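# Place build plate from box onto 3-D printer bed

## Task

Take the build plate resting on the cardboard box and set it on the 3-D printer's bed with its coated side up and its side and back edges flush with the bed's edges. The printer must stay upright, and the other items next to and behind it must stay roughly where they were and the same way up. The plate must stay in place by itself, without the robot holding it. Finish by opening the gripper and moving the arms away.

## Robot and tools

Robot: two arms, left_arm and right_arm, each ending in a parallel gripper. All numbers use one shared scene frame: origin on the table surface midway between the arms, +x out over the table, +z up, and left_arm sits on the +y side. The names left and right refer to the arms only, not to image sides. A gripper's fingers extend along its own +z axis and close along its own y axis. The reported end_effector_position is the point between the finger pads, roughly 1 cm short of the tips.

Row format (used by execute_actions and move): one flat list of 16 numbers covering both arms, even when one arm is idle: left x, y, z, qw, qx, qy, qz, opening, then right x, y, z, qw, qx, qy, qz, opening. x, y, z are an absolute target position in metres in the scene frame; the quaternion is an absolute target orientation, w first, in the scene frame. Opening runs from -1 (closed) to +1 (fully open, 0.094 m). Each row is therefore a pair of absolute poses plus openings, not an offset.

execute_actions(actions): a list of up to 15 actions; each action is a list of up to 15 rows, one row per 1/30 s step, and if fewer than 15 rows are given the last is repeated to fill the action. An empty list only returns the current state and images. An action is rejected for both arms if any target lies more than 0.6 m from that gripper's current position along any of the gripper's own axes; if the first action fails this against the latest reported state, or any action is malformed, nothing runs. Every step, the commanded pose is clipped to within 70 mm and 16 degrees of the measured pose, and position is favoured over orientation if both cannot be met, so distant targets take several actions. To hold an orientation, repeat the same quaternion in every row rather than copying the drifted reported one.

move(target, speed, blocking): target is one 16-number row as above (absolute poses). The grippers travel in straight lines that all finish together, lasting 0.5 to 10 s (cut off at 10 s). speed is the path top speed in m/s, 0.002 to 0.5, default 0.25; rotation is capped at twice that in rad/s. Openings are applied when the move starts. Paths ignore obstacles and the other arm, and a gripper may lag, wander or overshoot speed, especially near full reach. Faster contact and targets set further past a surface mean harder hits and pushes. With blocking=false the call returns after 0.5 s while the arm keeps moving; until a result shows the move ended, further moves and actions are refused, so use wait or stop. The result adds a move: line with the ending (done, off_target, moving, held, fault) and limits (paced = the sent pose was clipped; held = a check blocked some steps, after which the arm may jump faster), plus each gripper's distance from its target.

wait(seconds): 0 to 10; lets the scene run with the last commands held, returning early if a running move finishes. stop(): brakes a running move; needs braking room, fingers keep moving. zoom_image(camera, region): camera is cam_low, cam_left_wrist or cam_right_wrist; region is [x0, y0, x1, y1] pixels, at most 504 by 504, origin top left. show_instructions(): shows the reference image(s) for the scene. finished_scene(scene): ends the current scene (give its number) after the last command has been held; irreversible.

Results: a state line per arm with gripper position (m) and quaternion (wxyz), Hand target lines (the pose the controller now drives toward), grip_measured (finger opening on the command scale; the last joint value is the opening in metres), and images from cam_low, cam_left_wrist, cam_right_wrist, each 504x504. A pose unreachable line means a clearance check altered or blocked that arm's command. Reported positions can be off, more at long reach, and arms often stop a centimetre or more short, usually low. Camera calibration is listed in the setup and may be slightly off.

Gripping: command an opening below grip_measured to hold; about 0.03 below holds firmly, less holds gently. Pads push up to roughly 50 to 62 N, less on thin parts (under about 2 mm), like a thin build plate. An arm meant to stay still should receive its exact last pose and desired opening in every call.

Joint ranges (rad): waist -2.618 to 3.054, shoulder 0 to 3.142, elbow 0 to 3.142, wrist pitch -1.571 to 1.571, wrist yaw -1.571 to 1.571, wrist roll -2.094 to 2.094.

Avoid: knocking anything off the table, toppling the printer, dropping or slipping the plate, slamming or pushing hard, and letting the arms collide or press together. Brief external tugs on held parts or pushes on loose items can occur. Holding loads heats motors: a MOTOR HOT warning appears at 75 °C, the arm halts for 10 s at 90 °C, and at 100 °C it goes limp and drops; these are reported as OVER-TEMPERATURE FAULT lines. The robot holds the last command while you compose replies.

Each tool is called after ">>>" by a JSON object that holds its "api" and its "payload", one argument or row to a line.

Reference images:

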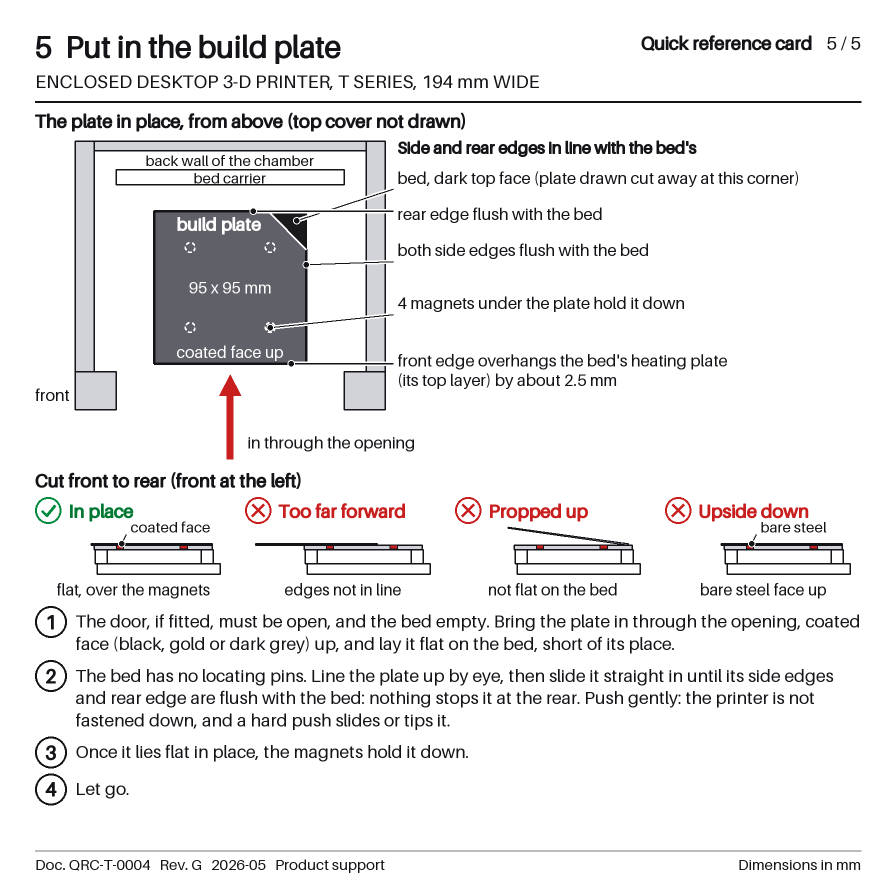

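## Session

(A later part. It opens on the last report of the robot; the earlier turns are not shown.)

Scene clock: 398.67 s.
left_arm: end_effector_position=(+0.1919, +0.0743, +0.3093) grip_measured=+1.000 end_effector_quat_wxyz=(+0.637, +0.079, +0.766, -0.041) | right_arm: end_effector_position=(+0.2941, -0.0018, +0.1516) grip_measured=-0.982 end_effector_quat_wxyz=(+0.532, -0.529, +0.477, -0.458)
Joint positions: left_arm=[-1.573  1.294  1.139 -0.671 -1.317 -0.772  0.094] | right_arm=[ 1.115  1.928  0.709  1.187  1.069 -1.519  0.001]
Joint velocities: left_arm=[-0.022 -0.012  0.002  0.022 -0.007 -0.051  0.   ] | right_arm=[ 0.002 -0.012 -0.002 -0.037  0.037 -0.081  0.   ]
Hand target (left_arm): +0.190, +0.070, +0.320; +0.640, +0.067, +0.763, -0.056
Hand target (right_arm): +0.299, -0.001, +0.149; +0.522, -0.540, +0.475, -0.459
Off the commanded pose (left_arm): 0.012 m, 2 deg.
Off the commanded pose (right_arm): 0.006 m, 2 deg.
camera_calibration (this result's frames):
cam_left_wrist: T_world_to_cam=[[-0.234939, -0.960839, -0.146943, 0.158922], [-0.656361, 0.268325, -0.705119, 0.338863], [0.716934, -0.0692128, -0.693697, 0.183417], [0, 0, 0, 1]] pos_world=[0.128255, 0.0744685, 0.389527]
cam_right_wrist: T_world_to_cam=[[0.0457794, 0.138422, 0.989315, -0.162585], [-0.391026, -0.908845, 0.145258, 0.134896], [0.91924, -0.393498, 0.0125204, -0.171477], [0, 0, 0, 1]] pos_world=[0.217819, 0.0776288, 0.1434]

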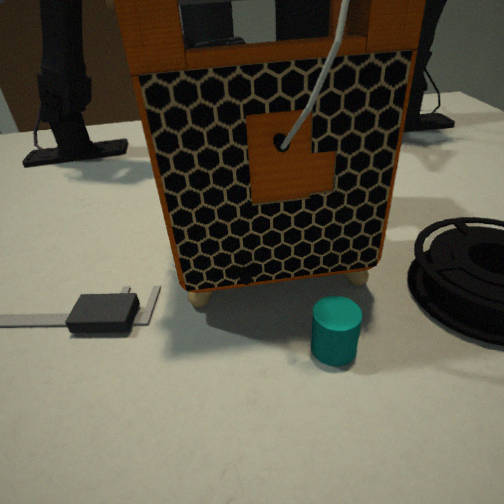

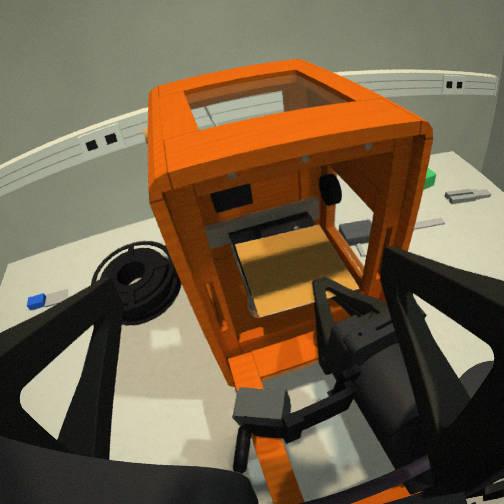

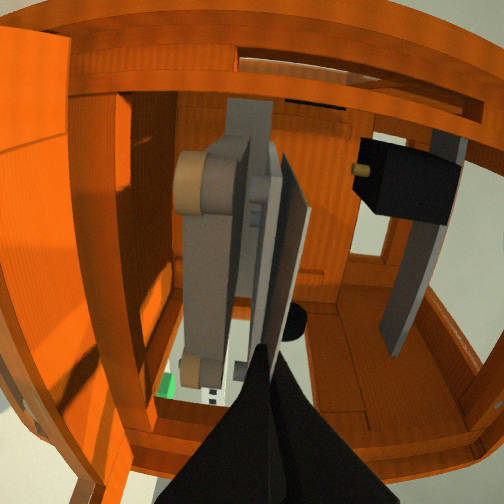

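>>> {"api": "execute_actions", "payload": {
  "actions": [
    [[0.19,0.07,0.32,0.64,0.067,0.763,-0.056,1,0.2985,0.002,0.151,0.5251,-0.5437,0.4709,-0.4548,-1]],
    [[0.19,0.07,0.32,0.64,0.067,0.763,-0.056,1,0.2985,0.002,0.151,0.5251,-0.5437,0.4709,-0.4548,-1]]
  ]
}}

>>> {"api": "zoom_image", "payload": {
  "camera": "cam_left_wrist",
  "region": [210,190,370,350]
}}

Scene clock: 408.97 s.
left_arm: end_effector_position=(+0.1919, +0.0743, +0.3093) grip_measured=+1.000 end_effector_quat_wxyz=(+0.637, +0.079, +0.766, -0.041) | right_arm: end_effector_position=(+0.2941, -0.0017, +0.1514) grip_measured=-0.982 end_effector_quat_wxyz=(+0.531, -0.531, +0.476, -0.459)
Joint positions: left_arm=[-1.573  1.294  1.139 -0.671 -1.317 -0.772  0.094] | right_arm=[ 1.115  1.928  0.709  1.185  1.069 -1.523  0.001]
Joint velocities: left_arm=[-0.012 -0.007 -0.002 -0.022  0.007 -0.007  0.   ] | right_arm=[-0.012 -0.017 -0.007  0.022  0.051 -0.007 -0.001]
Hand target (left_arm): +0.190, +0.070, +0.320; +0.640, +0.067, +0.763, -0.056
Hand target (right_arm): +0.298, +0.002, +0.151; +0.526, -0.543, +0.471, -0.455
Off the commanded pose (left_arm): 0.012 m, 2 deg.
Off the commanded pose (right_arm): 0.006 m, 2 deg.
camera_calibration (this result's frames):
cam_left_wrist: T_world_to_cam=[[-0.234939, -0.960839, -0.146943, 0.158922], [-0.656361, 0.268325, -0.705119, 0.338863], [0.716934, -0.0692128, -0.693697, 0.183417], [0, 0, 0, 1]] pos_world=[0.128255, 0.0744685, 0.389527]
cam_right_wrist: T_world_to_cam=[[0.0458032, 0.143584, 0.988578, -0.162242], [-0.390613, -0.90825, 0.150015, 0.134139], [0.919415, -0.393022, 0.0144851, -0.171787], [0, 0, 0, 1]] pos_world=[0.217772, 0.0776111, 0.142754]

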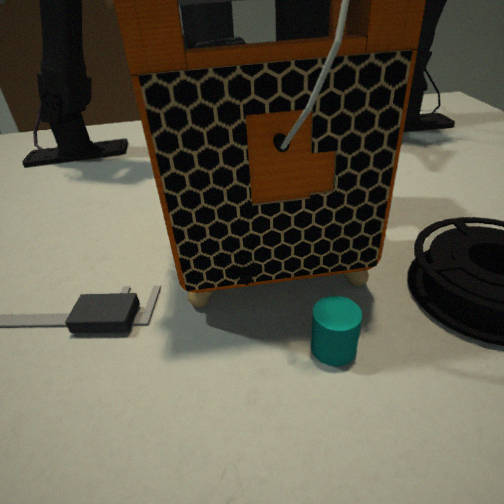

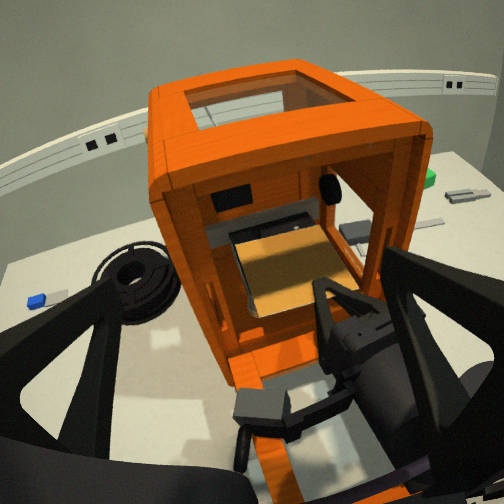

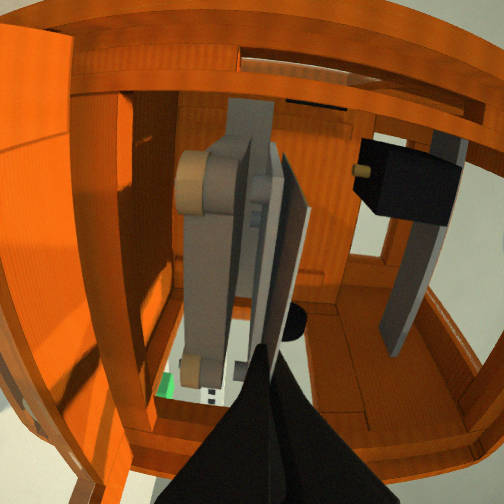

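Region (210, 190, 370, 350) of cam_left_wrist's 504x504 image, scaled by 3.150, with more detail than that image has.

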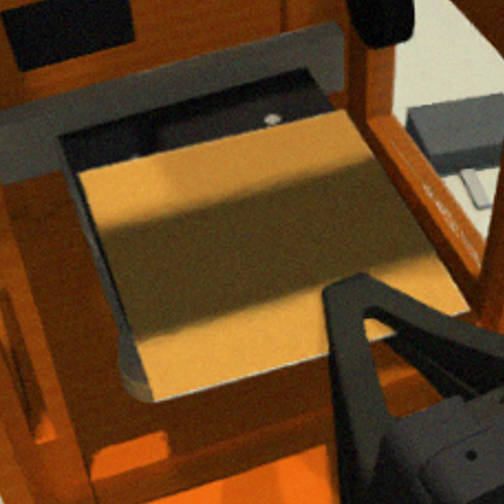

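>>> {"api": "execute_actions", "payload": {
  "actions": [
    [[0.19,0.07,0.32,0.64,0.067,0.763,-0.056,1,0.291,0.001,0.151,0.5251,-0.5437,0.4709,-0.4548,-1]],
    [[0.19,0.07,0.32,0.64,0.067,0.763,-0.056,1,0.289,0.002,0.151,0.526,-0.545,0.47,-0.454,-1]]
  ]
}}

>>> {"api": "zoom_image", "payload": {
  "camera": "cam_left_wrist",
  "region": [210,190,370,350]
}}

Scene clock: 418.53 s.
left_arm: end_effector_position=(+0.1919, +0.0743, +0.3093) grip_measured=+1.000 end_effector_quat_wxyz=(+0.637, +0.079, +0.766, -0.041) | right_arm: end_effector_position=(+0.2940, -0.0021, +0.1517) grip_measured=-0.982 end_effector_quat_wxyz=(+0.527, -0.534, +0.475, -0.460)
Joint positions: left_arm=[-1.573  1.294  1.139 -0.671 -1.317 -0.772  0.094] | right_arm=[ 1.115  1.92   0.709  1.167  1.069 -1.523  0.001]
Joint velocities: left_arm=[-0.012  0.012 -0.002  0.007 -0.081  0.022  0.   ] | right_arm=[-0.002 -0.007 -0.007 -0.051 -0.051  0.051 -0.001]
Hand target (left_arm): +0.190, +0.070, +0.320; +0.640, +0.067, +0.763, -0.056
Hand target (right_arm): +0.289, +0.002, +0.151; +0.526, -0.544, +0.469, -0.454
Off the commanded pose (left_arm): 0.012 m, 2 deg.
Off the commanded pose (right_arm): 0.006 m, 2 deg.
camera_calibration (this result's frames):
cam_left_wrist: T_world_to_cam=[[-0.234939, -0.960839, -0.146943, 0.158922], [-0.656361, 0.268325, -0.705119, 0.338863], [0.716934, -0.0692128, -0.693697, 0.183417], [0, 0, 0, 1]] pos_world=[0.128255, 0.0744685, 0.389527]
cam_right_wrist: T_world_to_cam=[[0.0495247, 0.153053, 0.986976, -0.163358], [-0.390028, -0.906763, 0.160185, 0.131988], [0.91947, -0.392882, 0.0147879, -0.171866], [0, 0, 0, 1]] pos_world=[0.217595, 0.0771616, 0.142629]

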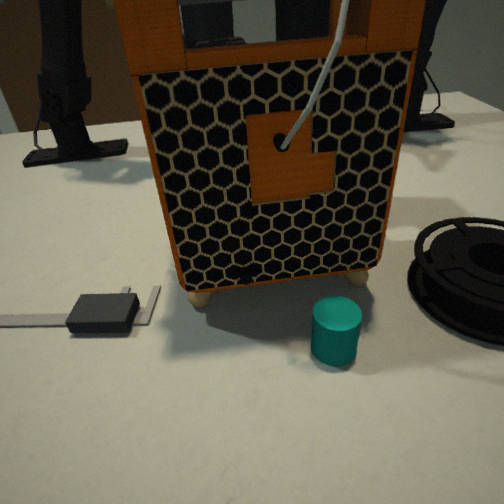

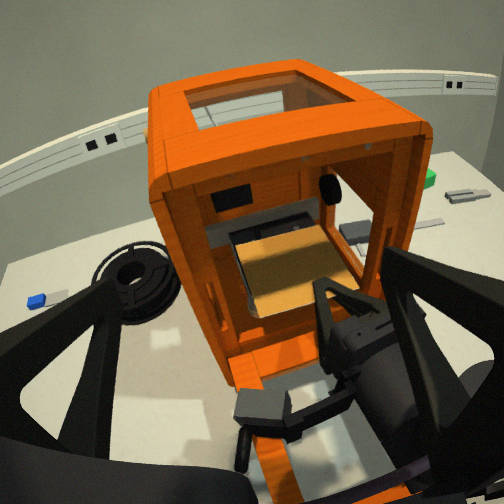

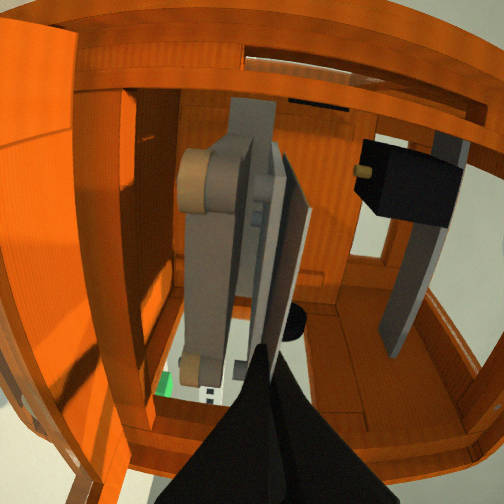

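Region (210, 190, 370, 350) of cam_left_wrist's 504x504 image, scaled by 3.150, with more detail than that image has.

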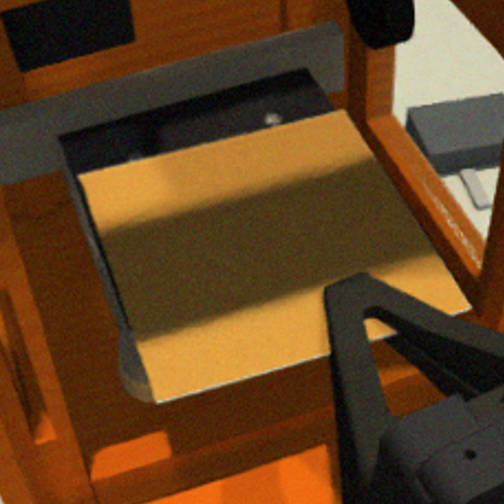

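>>> {"api": "execute_actions", "payload": {
  "actions": [
    [[0.19,0.07,0.32,0.64,0.067,0.763,-0.056,1,0.294,-0.002,0.151,0.527,-0.534,0.475,-0.46,-0.96],[0.19,0.07,0.32,0.64,0.067,0.763,-0.056,1,0.294,-0.002,0.151,0.527,-0.534,0.475,-0.46,-0.96],[0.19,0.07,0.32,0.64,0.067,0.763,-0.056,1,0.294,-0.002,0.151,0.527,-0.534,0.475,-0.46,-0.94],[0.19,0.07,0.32,0.64,0.067,0.763,-0.056,1,0.294,-0.002,0.151,0.527,-0.534,0.475,-0.46,-0.92],[0.19,0.07,0.32,0.64,0.067,0.763,-0.056,1,0.294,-0.002,0.151,0.527,-0.534,0.475,-0.46,-0.9],[0.19,0.07,0.32,0.64,0.067,0.763,-0.056,1,0.294,-0.002,0.151,0.527,-0.534,0.475,-0.46,-0.88],[0.19,0.07,0.32,0.64,0.067,0.763,-0.056,1,0.294,-0.002,0.151,0.527,-0.534,0.475,-0.46,-0.85]],
    [[0.19,0.07,0.32,0.64,0.067,0.763,-0.056,1,0.294,-0.002,0.151,0.527,-0.534,0.475,-0.46,-0.4]]
  ]
}}

>>> {"api": "move", "payload": {
  "target": [0.19,0.07,0.32,0.64,0.067,0.763,-0.056,1,0.23,-0.008,0.151,0.527,-0.534,0.475,-0.46,-0.4],
  "speed": 0.08
}}

>>> {"api": "zoom_image", "payload": {
  "camera": "cam_left_wrist",
  "region": [210,190,370,350]
}}

Scene clock: 440.33 s.
left_arm: end_effector_position=(+0.1919, +0.0743, +0.3093) grip_measured=+1.000 end_effector_quat_wxyz=(+0.637, +0.079, +0.766, -0.041) | right_arm: end_effector_position=(+0.2940, -0.0021, +0.1519) grip_measured=-0.402 end_effector_quat_wxyz=(+0.527, -0.534, +0.475, -0.460)
Joint positions: left_arm=[-1.573  1.294  1.139 -0.671 -1.317 -0.772  0.094] | right_arm=[ 1.115  1.92   0.709  1.168  1.069 -1.523  0.028]
Joint velocities: left_arm=[-0.022 -0.007 -0.017 -0.037 -0.051 -0.007  0.   ] | right_arm=[-0.012  0.002 -0.007 -0.037 -0.022 -0.007 -0.   ]
Hand target (left_arm): +0.190, +0.070, +0.320; +0.640, +0.067, +0.763, -0.056
Hand target (right_arm): +0.294, -0.002, +0.151; +0.527, -0.534, +0.475, -0.460
Off the commanded pose (left_arm): 0.012 m, 2 deg.
Off the commanded pose (right_arm): 0.001 m, 0 deg.
camera_calibration (this result's frames):
cam_left_wrist: T_world_to_cam=[[-0.234939, -0.960839, -0.146943, 0.158922], [-0.656361, 0.268325, -0.705119, 0.338863], [0.716934, -0.0692128, -0.693697, 0.183417], [0, 0, 0, 1]] pos_world=[0.128255, 0.0744685, 0.389527]
cam_right_wrist: T_world_to_cam=[[0.0492493, 0.152352, 0.987098, -0.163415], [-0.390073, -0.906876, 0.159432, 0.132102], [0.919466, -0.392892, 0.0147655, -0.171863], [0, 0, 0, 1]] pos_world=[0.217599, 0.077173, 0.142783]

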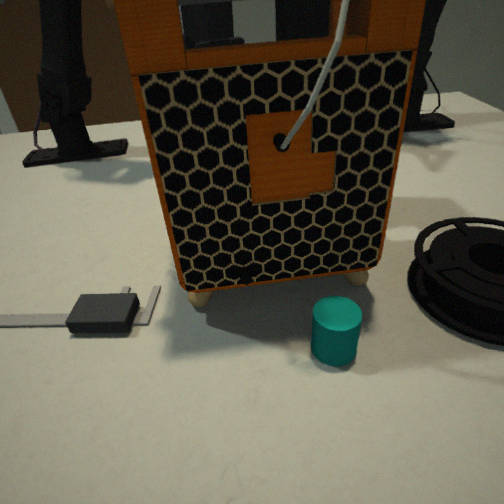

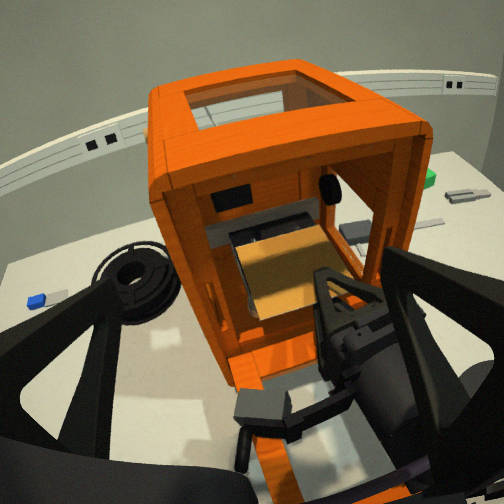

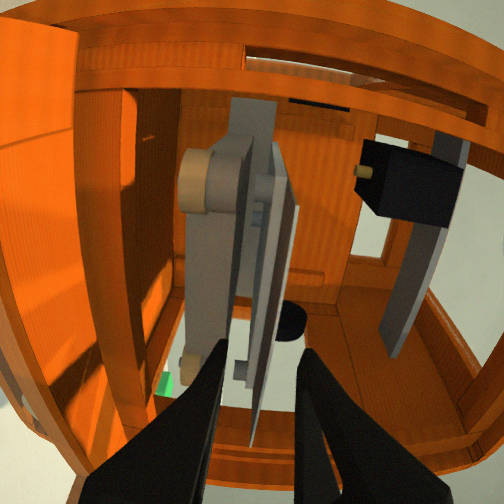

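Scene clock: 441.60 s.
left_arm: end_effector_position=(+0.1918, +0.0742, +0.3093) grip_measured=+1.000 end_effector_quat_wxyz=(+0.637, +0.079, +0.766, -0.041) | right_arm: end_effector_position=(+0.2339, -0.0026, +0.1491) grip_measured=-0.402 end_effector_quat_wxyz=(+0.524, -0.540, +0.468, -0.464)
Joint positions: left_arm=[-1.573  1.294  1.139 -0.671 -1.316 -0.772  0.094] | right_arm=[ 1.298  1.879  0.632  1.185  1.246 -1.523  0.028]
Joint velocities: left_arm=[ 0.017  0.007 -0.007 -0.051 -0.051  0.051  0.   ] | right_arm=[ 0.002 -0.007  0.007 -0.007  0.081 -0.051 -0.   ]
Hand target (left_arm): +0.190, +0.070, +0.320; +0.640, +0.067, +0.763, -0.056
Hand target (right_arm): +0.231, -0.008, +0.152; +0.528, -0.533, +0.473, -0.462
Off the commanded pose (left_arm): 0.012 m, 2 deg.
Off the commanded pose (right_arm): 0.007 m, 1 deg.
move: off_target (left_arm)
camera_calibration (this result's frames):
cam_left_wrist: T_world_to_cam=[[-0.235229, -0.960779, -0.146875, 0.158898], [-0.656489, 0.268493, -0.704935, 0.338785], [0.716722, -0.0693995, -0.693898, 0.183509], [0, 0, 0, 1]] pos_world=[0.128261, 0.0744404, 0.389496]
cam_right_wrist: T_world_to_cam=[[0.0447777, 0.173154, 0.983876, -0.156055], [-0.385628, -0.905534, 0.176917, 0.105032], [0.921567, -0.387332, 0.0262252, -0.118957], [0, 0, 0, 1]] pos_world=[0.157118, 0.0760556, 0.138077]

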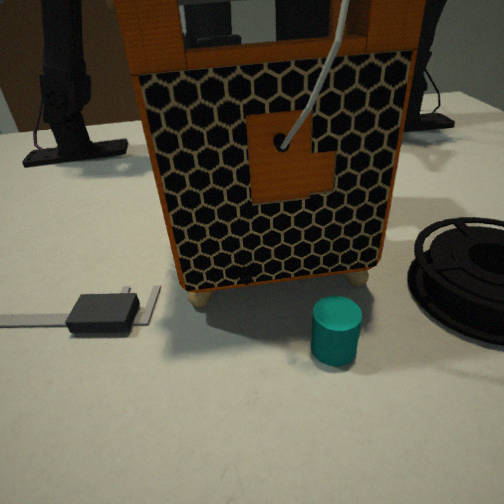

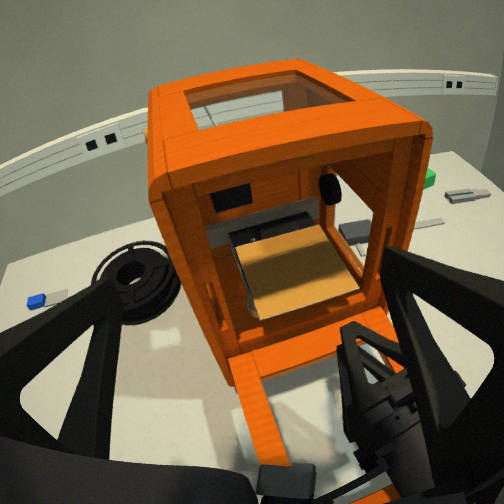

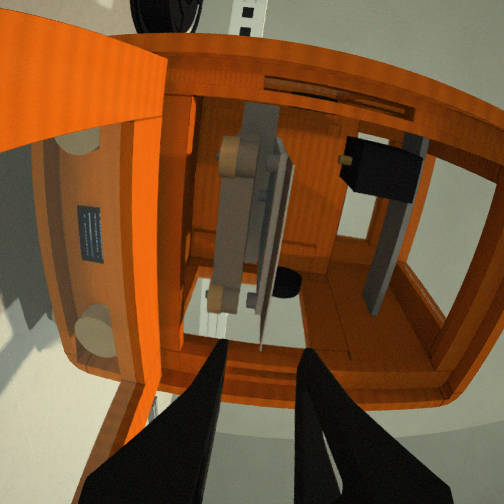

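Region (210, 190, 370, 350) of cam_left_wrist's 504x504 image, scaled by 3.150, with more detail than that image has.

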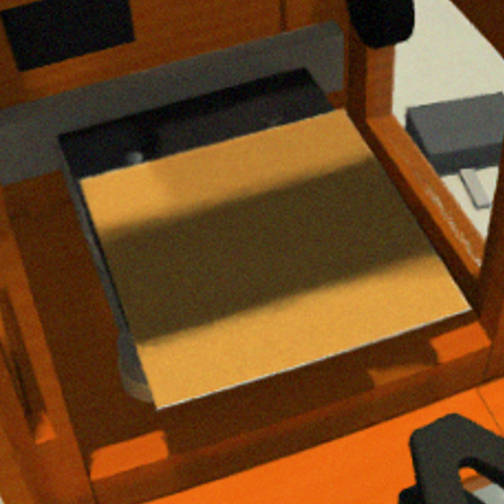

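>>> {"api": "move", "payload": {
  "target": [0.19,0.07,0.32,0.64,0.067,0.763,-0.056,1,0.25,0.012,0.152,0.643,0,0.766,0,0.3],
  "speed": 0.3
}}

Scene clock: 452.10 s.
left_arm: end_effector_position=(+0.1918, +0.0741, +0.3091) grip_measured=+1.000 end_effector_quat_wxyz=(+0.637, +0.079, +0.766, -0.041) | right_arm: end_effector_position=(+0.2452, +0.0098, +0.1379) grip_measured=+0.299 end_effector_quat_wxyz=(+0.640, -0.016, +0.768, -0.009)
Joint positions: left_arm=[-1.573  1.294  1.139 -0.671 -1.315 -0.772  0.094] | right_arm=[1.281 1.842 0.93  0.204 1.289 0.655 0.061]
Joint velocities: left_arm=[-0.007  0.002  0.007  0.022 -0.007 -0.051  0.   ] | right_arm=[-0.007 -0.017  0.017 -0.125  0.037  0.037  0.   ]
Hand target (left_arm): +0.190, +0.070, +0.320; +0.640, +0.067, +0.763, -0.056
Hand target (right_arm): +0.250, +0.011, +0.151; +0.641, +0.000, +0.768, +0.001
Off the commanded pose (left_arm): 0.012 m, 2 deg.
Off the commanded pose (right_arm): 0.015 m, 2 deg.
move: off_target (left_arm, right_arm)
camera_calibration (this result's frames):
cam_left_wrist: T_world_to_cam=[[-0.236097, -0.960597, -0.14667, 0.158826], [-0.656874, 0.268998, -0.704384, 0.338551], [0.716083, -0.0699592, -0.6945, 0.183786], [0, 0, 0, 1]] pos_world=[0.128278, 0.074356, 0.389404]
cam_right_wrist: T_world_to_cam=[[0.0877858, -0.980422, 0.176254, -0.0355856], [-0.64773, -0.190606, -0.737642, 0.30597], [0.756796, -0.0494107, -0.651781, 0.00626982], [0, 0, 0, 1]] pos_world=[0.196565, 0.0237404, 0.236055]

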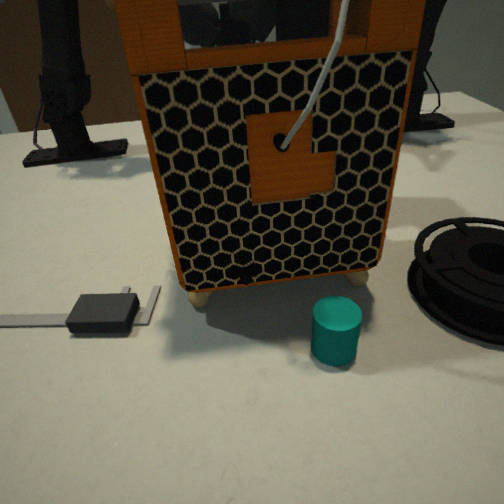

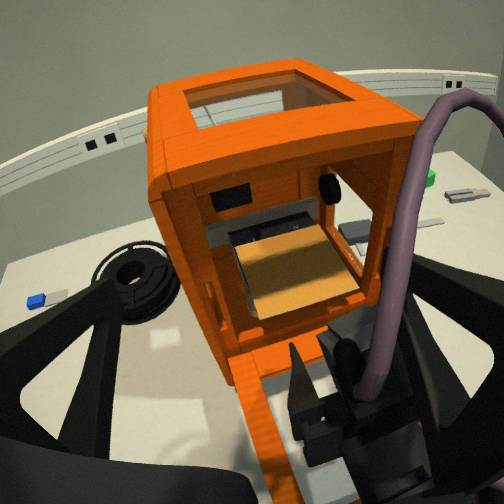

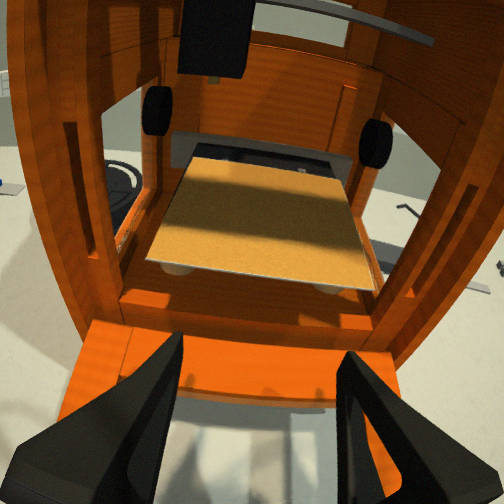

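>>> {"api": "move", "payload": {
  "target": [0.2,0.22,0.30,0.6,0.33,0.62,-0.33,1,0.262,0.014,0.164,0.643,0,0.766,0,0.3],
  "speed": 0.25
}}

>>> {"api": "move", "payload": {
  "target": [0.34,0.19,0.15,0.5417,0.4545,0.5417,-0.4545,1,0.262,0.014,0.164,0.643,0,0.766,0,0.3],
  "speed": 0.2
}}

Scene clock: 467.93 s.
left_arm: end_effector_position=(+0.2017, +0.2257, +0.3090) grip_measured=+1.000 end_effector_quat_wxyz=(+0.618, +0.322, +0.634, -0.335) | right_arm: end_effector_position=(+0.2567, +0.0114, +0.1440) grip_measured=+0.299 end_effector_quat_wxyz=(+0.638, -0.019, +0.770, -0.016)
Joint positions: left_arm=[ 0.238  0.425  0.531 -0.137  1.215  0.002  0.094] | right_arm=[1.25  1.842 0.955 0.214 1.268 0.601 0.061]
Joint velocities: left_arm=[-0.002 -0.012  0.012  0.066  0.037  0.037  0.   ] | right_arm=[ 0.007  0.007  0.002 -0.066 -0.037  0.022 -0.   ]
Hand target (left_arm): +0.202, +0.224, +0.301; +0.609, +0.324, +0.635, -0.346
Hand target (right_arm): +0.262, +0.014, +0.164; +0.643, -0.000, +0.766, +0.000
Off the commanded pose (left_arm): 0.011 m, 2 deg.
Off the commanded pose (right_arm): 0.021 m, 3 deg.
move: off_target (left_arm, right_arm); limits=paced
camera_calibration (this result's frames):
cam_left_wrist: T_world_to_cam=[[-0.844325, -0.52783, -0.0922471, 0.314939], [-0.233424, 0.517285, -0.823365, 0.199519], [0.482315, -0.673655, -0.559965, 0.328981], [0, 0, 0, 1]] pos_world=[0.153811, 0.284646, 0.377547]
cam_right_wrist: T_world_to_cam=[[0.0836157, -0.977972, 0.191254, -0.0372333], [-0.652274, -0.198812, -0.731446, 0.318521], [0.753357, -0.0635899, -0.65453, 0.00308388], [0, 0, 0, 1]] pos_world=[0.208553, 0.0271087, 0.24212]

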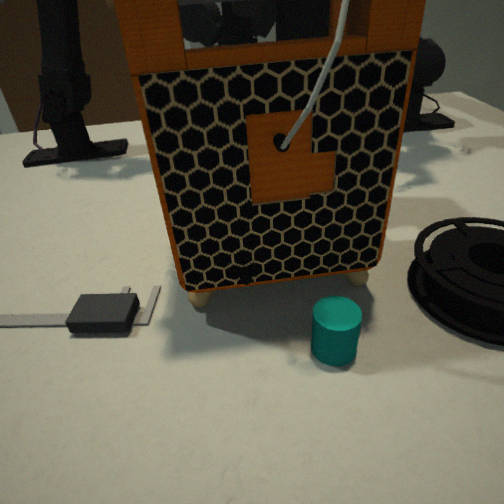

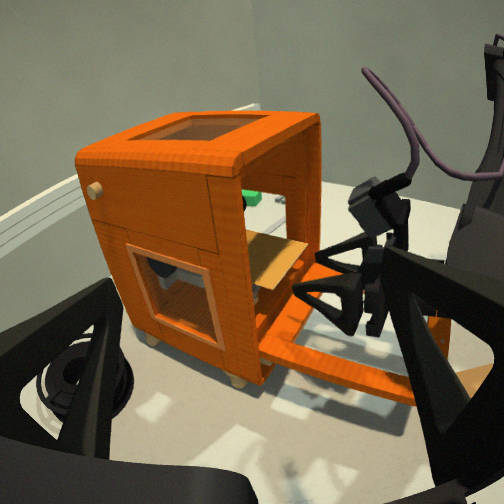

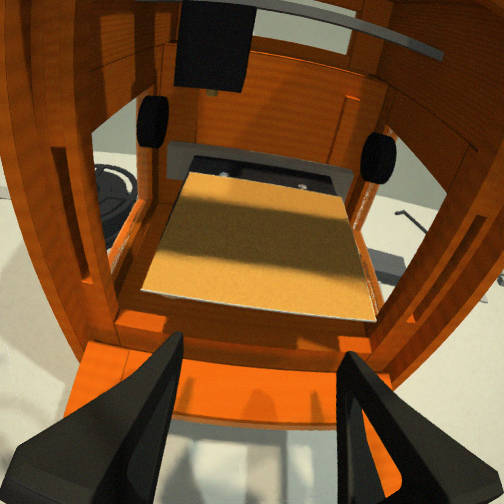

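Scene clock: 470.33 s.
left_arm: end_effector_position=(+0.3413, +0.1935, +0.1508) grip_measured=+1.000 end_effector_quat_wxyz=(+0.547, +0.455, +0.546, -0.443) | right_arm: end_effector_position=(+0.2567, +0.0115, +0.1441) grip_measured=+0.299 end_effector_quat_wxyz=(+0.638, -0.019, +0.770, -0.017)
Joint positions: left_arm=[0.05  1.839 0.573 1.196 1.435 0.084 0.094] | right_arm=[1.25  1.842 0.955 0.215 1.268 0.599 0.061]
Joint velocities: left_arm=[ 0.002  0.032  0.007  0.139 -0.022 -0.11   0.   ] | right_arm=[-0.012  0.007 -0.012  0.037  0.095 -0.066  0.   ]
Hand target (left_arm): +0.336, +0.190, +0.149; +0.540, +0.456, +0.543, -0.453
Hand target (right_arm): +0.262, +0.014, +0.164; +0.643, -0.000, +0.766, -0.000
Off the commanded pose (left_arm): 0.004 m, 2 deg.
Off the commanded pose (right_arm): 0.021 m, 3 deg.
move: off_target (right_arm)
camera_calibration (this result's frames):
cam_left_wrist: T_world_to_cam=[[-0.9799, -0.147968, -0.133795, 0.380305], [0.0253192, 0.573018, -0.819151, 0.0188144], [0.197875, -0.806074, -0.557754, 0.273813], [0, 0, 0, 1]] pos_world=[0.318003, 0.266206, 0.219015]
cam_right_wrist: T_world_to_cam=[[0.0839791, -0.977719, 0.192389, -0.0374321], [-0.651992, -0.199921, -0.731395, 0.318565], [0.753561, -0.0640144, -0.654254, 0.00305851], [0, 0, 0, 1]] pos_world=[0.20854, 0.0272856, 0.242199]

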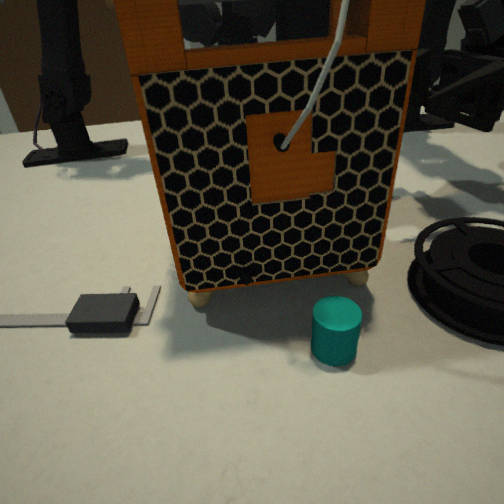

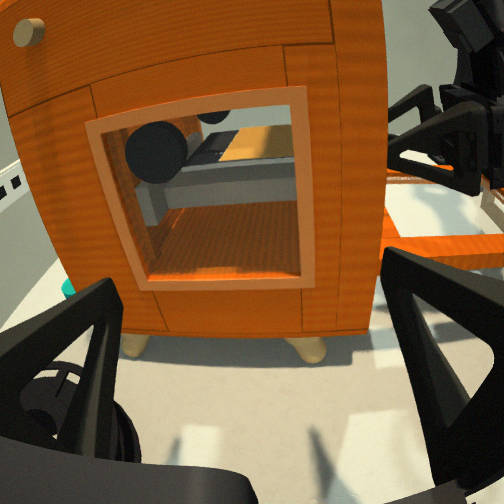

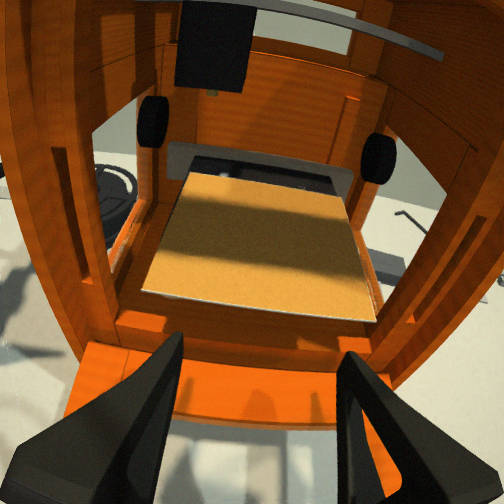

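>>> {"api": "move", "payload": {
  "target": [0.375,0.19,0.15,0.5417,0.4545,0.5417,-0.4545,1,0.272,0.014,0.169,0.643,0,0.766,0,0.3],
  "speed": 0.04
}}

Scene clock: 485.13 s.
left_arm: end_effector_position=(+0.3708, +0.1932, +0.1447) grip_measured=+1.000 end_effector_quat_wxyz=(+0.540, +0.447, +0.550, -0.454) | right_arm: end_effector_position=(+0.2664, +0.0093, +0.1503) grip_measured=+0.299 end_effector_quat_wxyz=(+0.638, -0.017, +0.770, -0.016)
Joint positions: left_arm=[0.044 1.956 0.696 1.222 1.435 0.021 0.094] | right_arm=[1.221 1.829 0.955 0.25  1.248 0.553 0.061]
Joint velocities: left_arm=[-0.007  0.017 -0.002  0.066 -0.037 -0.051  0.   ] | right_arm=[-0.012  0.002 -0.012  0.051  0.051  0.081 -0.   ]
Hand target (left_arm): +0.375, +0.190, +0.149; +0.541, +0.455, +0.542, -0.454
Hand target (right_arm): +0.272, +0.014, +0.169; +0.643, +0.000, +0.766, +0.000
Off the commanded pose (left_arm): 0.007 m, 1 deg.
Off the commanded pose (right_arm): 0.020 m, 3 deg.
move: off_target (right_arm)
camera_calibration (this result's frames):
cam_left_wrist: T_world_to_cam=[[-0.984345, -0.143267, -0.102666, 0.404579], [0.00393322, 0.564488, -0.825432, 0.0236617], [0.176211, -0.812913, -0.555088, 0.273322], [0, 0, 0, 1]] pos_world=[0.349989, 0.266793, 0.212785]
cam_right_wrist: T_world_to_cam=[[0.0811585, -0.978788, 0.188116, -0.0401104], [-0.652756, -0.194826, -0.732087, 0.329208], [0.753208, -0.0633786, -0.654722, -0.00016776], [0, 0, 0, 1]] pos_world=[0.218274, 0.0248682, 0.248444]

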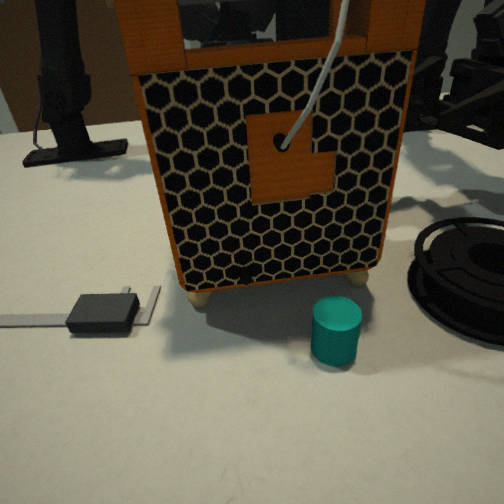

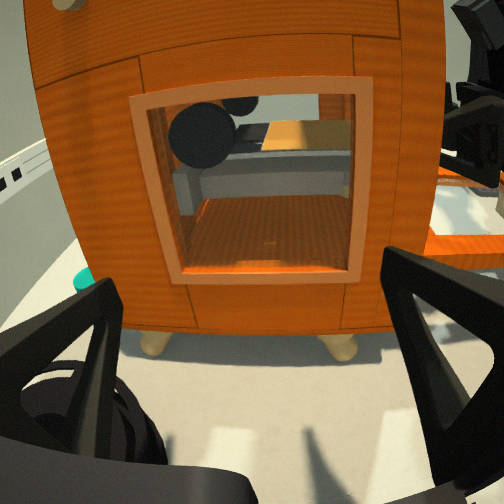

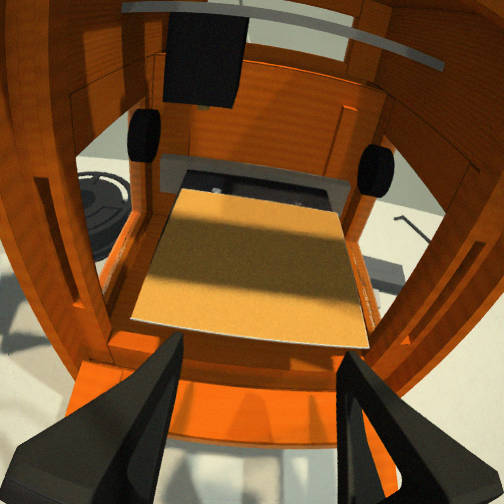

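>>> {"api": "move", "payload": {
  "target": [0.325,0.19,0.16,0.5417,0.4545,0.5417,-0.4545,1,0.281,0.022,0.167,0.643,-0.01,0.766,0.0084,0.3],
  "speed": 0.04
}}

>>> {"api": "zoom_image", "payload": {
  "camera": "cam_right_wrist",
  "region": [110,140,410,440]
}}

Scene clock: 494.67 s.
left_arm: end_effector_position=(+0.3326, +0.1912, +0.1582) grip_measured=+1.000 end_effector_quat_wxyz=(+0.544, +0.451, +0.546, -0.451) | right_arm: end_effector_position=(+0.2742, +0.0157, +0.1561) grip_measured=+0.299 end_effector_quat_wxyz=(+0.640, -0.021, +0.768, -0.001)
Joint positions: left_arm=[0.044 1.808 0.543 1.248 1.436 0.015 0.094] | right_arm=[1.201 1.829 0.955 0.337 1.209 0.481 0.061]
Joint velocities: left_arm=[-0.032  0.007  0.002  0.022  0.066 -0.007  0.   ] | right_arm=[ 0.002 -0.002 -0.012 -0.051  0.022  0.022  0.   ]
Hand target (left_arm): +0.326, +0.189, +0.161; +0.542, +0.455, +0.542, -0.454
Hand target (right_arm): +0.281, +0.022, +0.167; +0.643, -0.010, +0.766, +0.009
Off the commanded pose (left_arm): 0.008 m, 1 deg.
Off the commanded pose (right_arm): 0.014 m, 2 deg.
move: off_target (right_arm)
camera_calibration (this result's frames):
cam_left_wrist: T_world_to_cam=[[-0.982626, -0.142527, -0.118882, 0.369939], [0.0179487, 0.564556, -0.825199, 0.0314275], [0.184729, -0.812996, -0.552189, 0.2826], [0, 0, 0, 1]] pos_world=[0.310743, 0.264736, 0.225961]
cam_right_wrist: T_world_to_cam=[[0.105415, -0.979744, 0.17026, -0.0394407], [-0.644741, -0.197689, -0.738395, 0.338651], [0.757097, -0.0319361, -0.652521, -0.00372055], [0, 0, 0, 1]] pos_world=[0.225317, 0.0281869, 0.254346]

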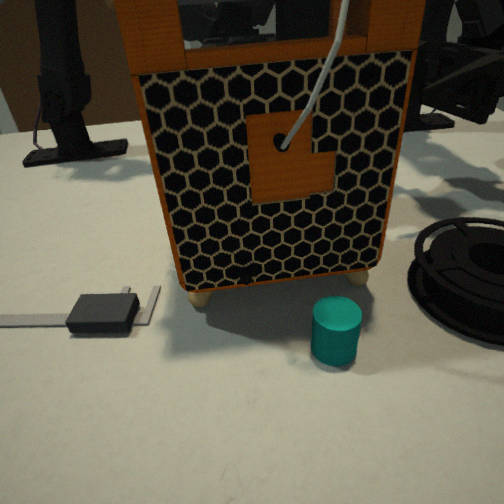

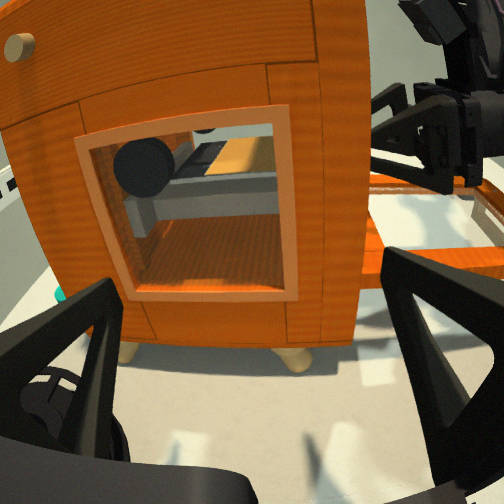

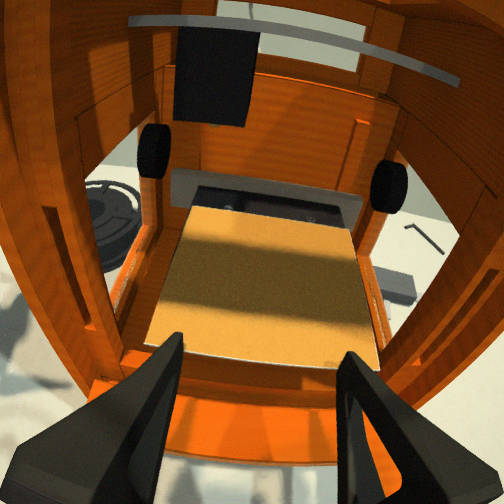

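Region (110, 140, 410, 440) of cam_right_wrist's 504x504 image, scaled by 1.680, with more detail than that image has.

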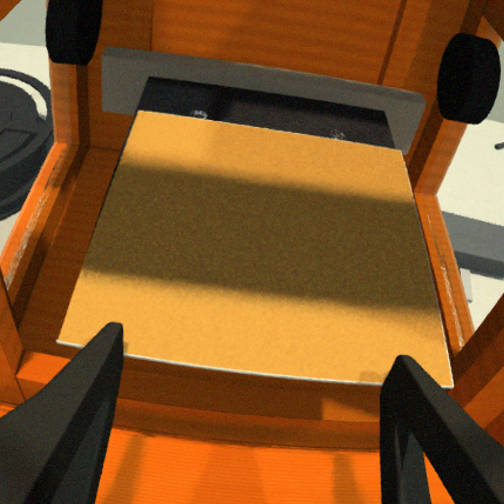

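>>> {"api": "move", "payload": {
  "target": [0.325,0.19,0.16,0.5417,0.4545,0.5417,-0.4545,1,0.268,0.018,0.146,0.643,-0.005,0.766,0.004,0.3],
  "speed": 0.04
}}

Scene clock: 500.63 s.
left_arm: end_effector_position=(+0.3327, +0.1912, +0.1585) grip_measured=+1.000 end_effector_quat_wxyz=(+0.545, +0.452, +0.545, -0.450) | right_arm: end_effector_position=(+0.2713, +0.0182, +0.1488) grip_measured=+0.299 end_effector_quat_wxyz=(+0.641, -0.008, +0.768, +0.008)
Joint positions: left_arm=[0.044 1.808 0.543 1.252 1.436 0.014 0.094] | right_arm=[1.212 1.855 0.955 0.35  1.222 0.525 0.061]
Joint velocities: left_arm=[-0.007 -0.002  0.007 -0.007 -0.022  0.007  0.   ] | right_arm=[-0.017 -0.017 -0.017 -0.007 -0.007 -0.007 -0.   ]
Hand target (left_arm): +0.325, +0.190, +0.160; +0.541, +0.455, +0.542, -0.454
Hand target (right_arm): +0.268, +0.018, +0.146; +0.643, -0.005, +0.766, +0.004
Off the commanded pose (left_arm): 0.008 m, 1 deg.
Off the commanded pose (right_arm): 0.004 m, 1 deg.
move: done
camera_calibration (this result's frames):
cam_left_wrist: T_world_to_cam=[[-0.982349, -0.142533, -0.121141, 0.37025], [0.0198488, 0.564531, -0.825173, 0.0310629], [0.186002, -0.813012, -0.551738, 0.282285], [0, 0, 0, 1]] pos_world=[0.310593, 0.264738, 0.226232]
cam_right_wrist: T_world_to_cam=[[0.0961362, -0.985254, 0.141537, -0.028564], [-0.644829, -0.16997, -0.745188, 0.332386], [0.758257, -0.0196279, -0.651661, -0.00690096], [0, 0, 0, 1]] pos_world=[0.222311, 0.0282174, 0.247236]

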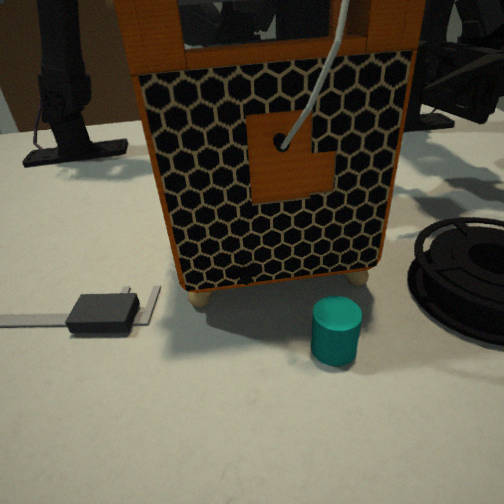

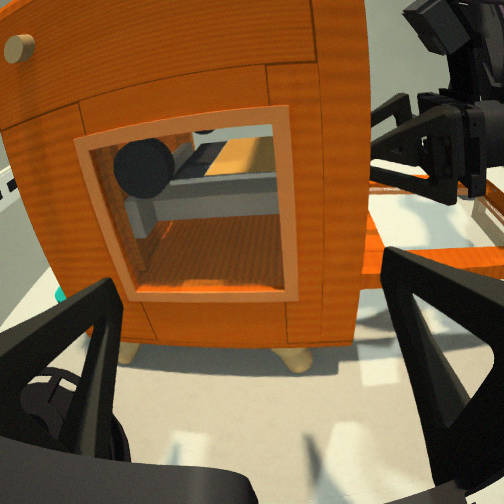

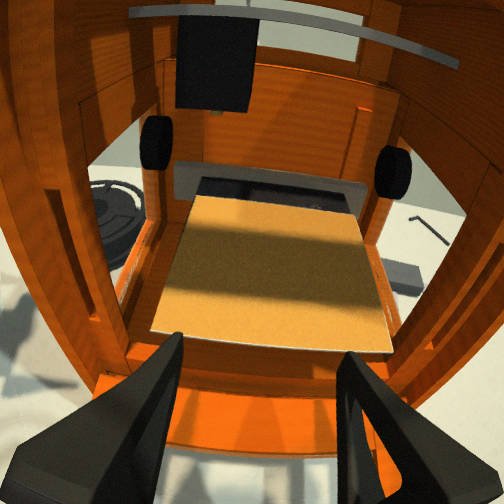

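>>> {"api": "move", "payload": {
  "target": [0.325,0.19,0.16,0.5417,0.4545,0.5417,-0.4545,1,0.288,0.018,0.146,0.643,-0.005,0.766,0.004,0.3],
  "speed": 0.02
}}

>>> {"api": "zoom_image", "payload": {
  "camera": "cam_right_wrist",
  "region": [120,130,420,430]
}}

Scene clock: 508.37 s.
left_arm: end_effector_position=(+0.3326, +0.1912, +0.1586) grip_measured=+1.000 end_effector_quat_wxyz=(+0.545, +0.452, +0.545, -0.450) | right_arm: end_effector_position=(+0.2831, +0.0180, +0.1485) grip_measured=+0.299 end_effector_quat_wxyz=(+0.644, -0.003, +0.765, +0.010)
Joint positions: left_arm=[0.044 1.808 0.543 1.252 1.437 0.014 0.094] | right_arm=[1.181 1.873 0.955 0.424 1.203 0.477 0.061]
Joint velocities: left_arm=[-0.002 -0.017 -0.012  0.051  0.007 -0.022  0.   ] | right_arm=[ 0.012  0.002 -0.017  0.051 -0.095 -0.022  0.   ]
Hand target (left_arm): +0.325, +0.190, +0.160; +0.541, +0.455, +0.542, -0.454
Hand target (right_arm): +0.288, +0.018, +0.146; +0.643, -0.005, +0.766, +0.004
Off the commanded pose (left_arm): 0.008 m, 1 deg.
Off the commanded pose (right_arm): 0.005 m, 1 deg.
move: done
camera_calibration (this result's frames):
cam_left_wrist: T_world_to_cam=[[-0.982356, -0.142163, -0.121517, 0.370184], [0.0203834, 0.564495, -0.825185, 0.0309625], [0.185906, -0.813102, -0.551637, 0.282361], [0, 0, 0, 1]] pos_world=[0.310529, 0.264736, 0.226294]
cam_right_wrist: T_world_to_cam=[[0.0898647, -0.986965, 0.133506, -0.0268915], [-0.640018, -0.159934, -0.75153, 0.339187], [0.763086, -0.0179104, -0.646048, -0.0182918], [0, 0, 0, 1]] pos_world=[0.233461, 0.0273789, 0.246682]

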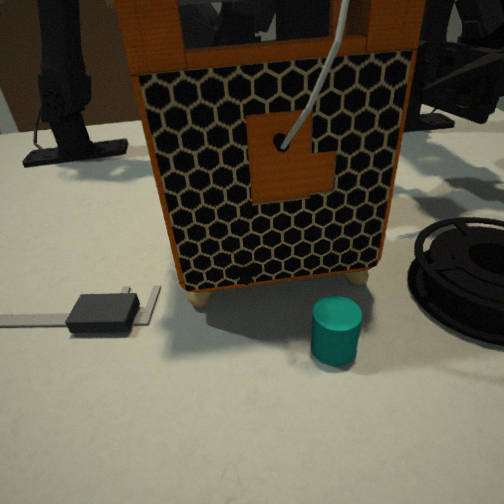

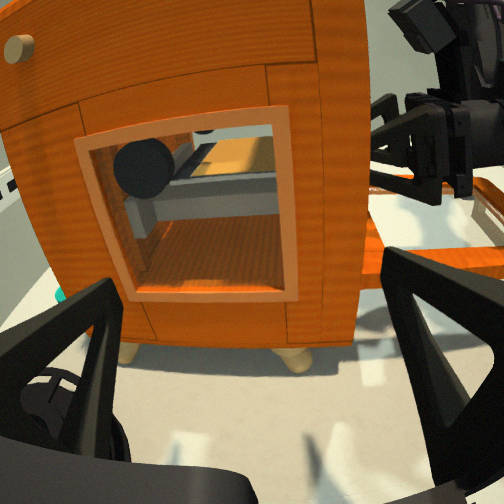

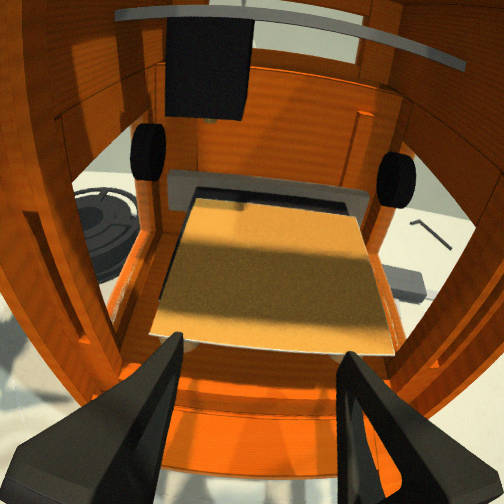

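Region (120, 130, 420, 430) of cam_right_wrist's 504x504 image, scaled by 1.680, with more detail than that image has.

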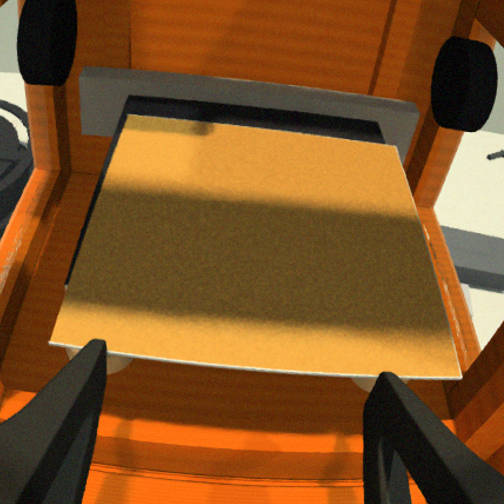

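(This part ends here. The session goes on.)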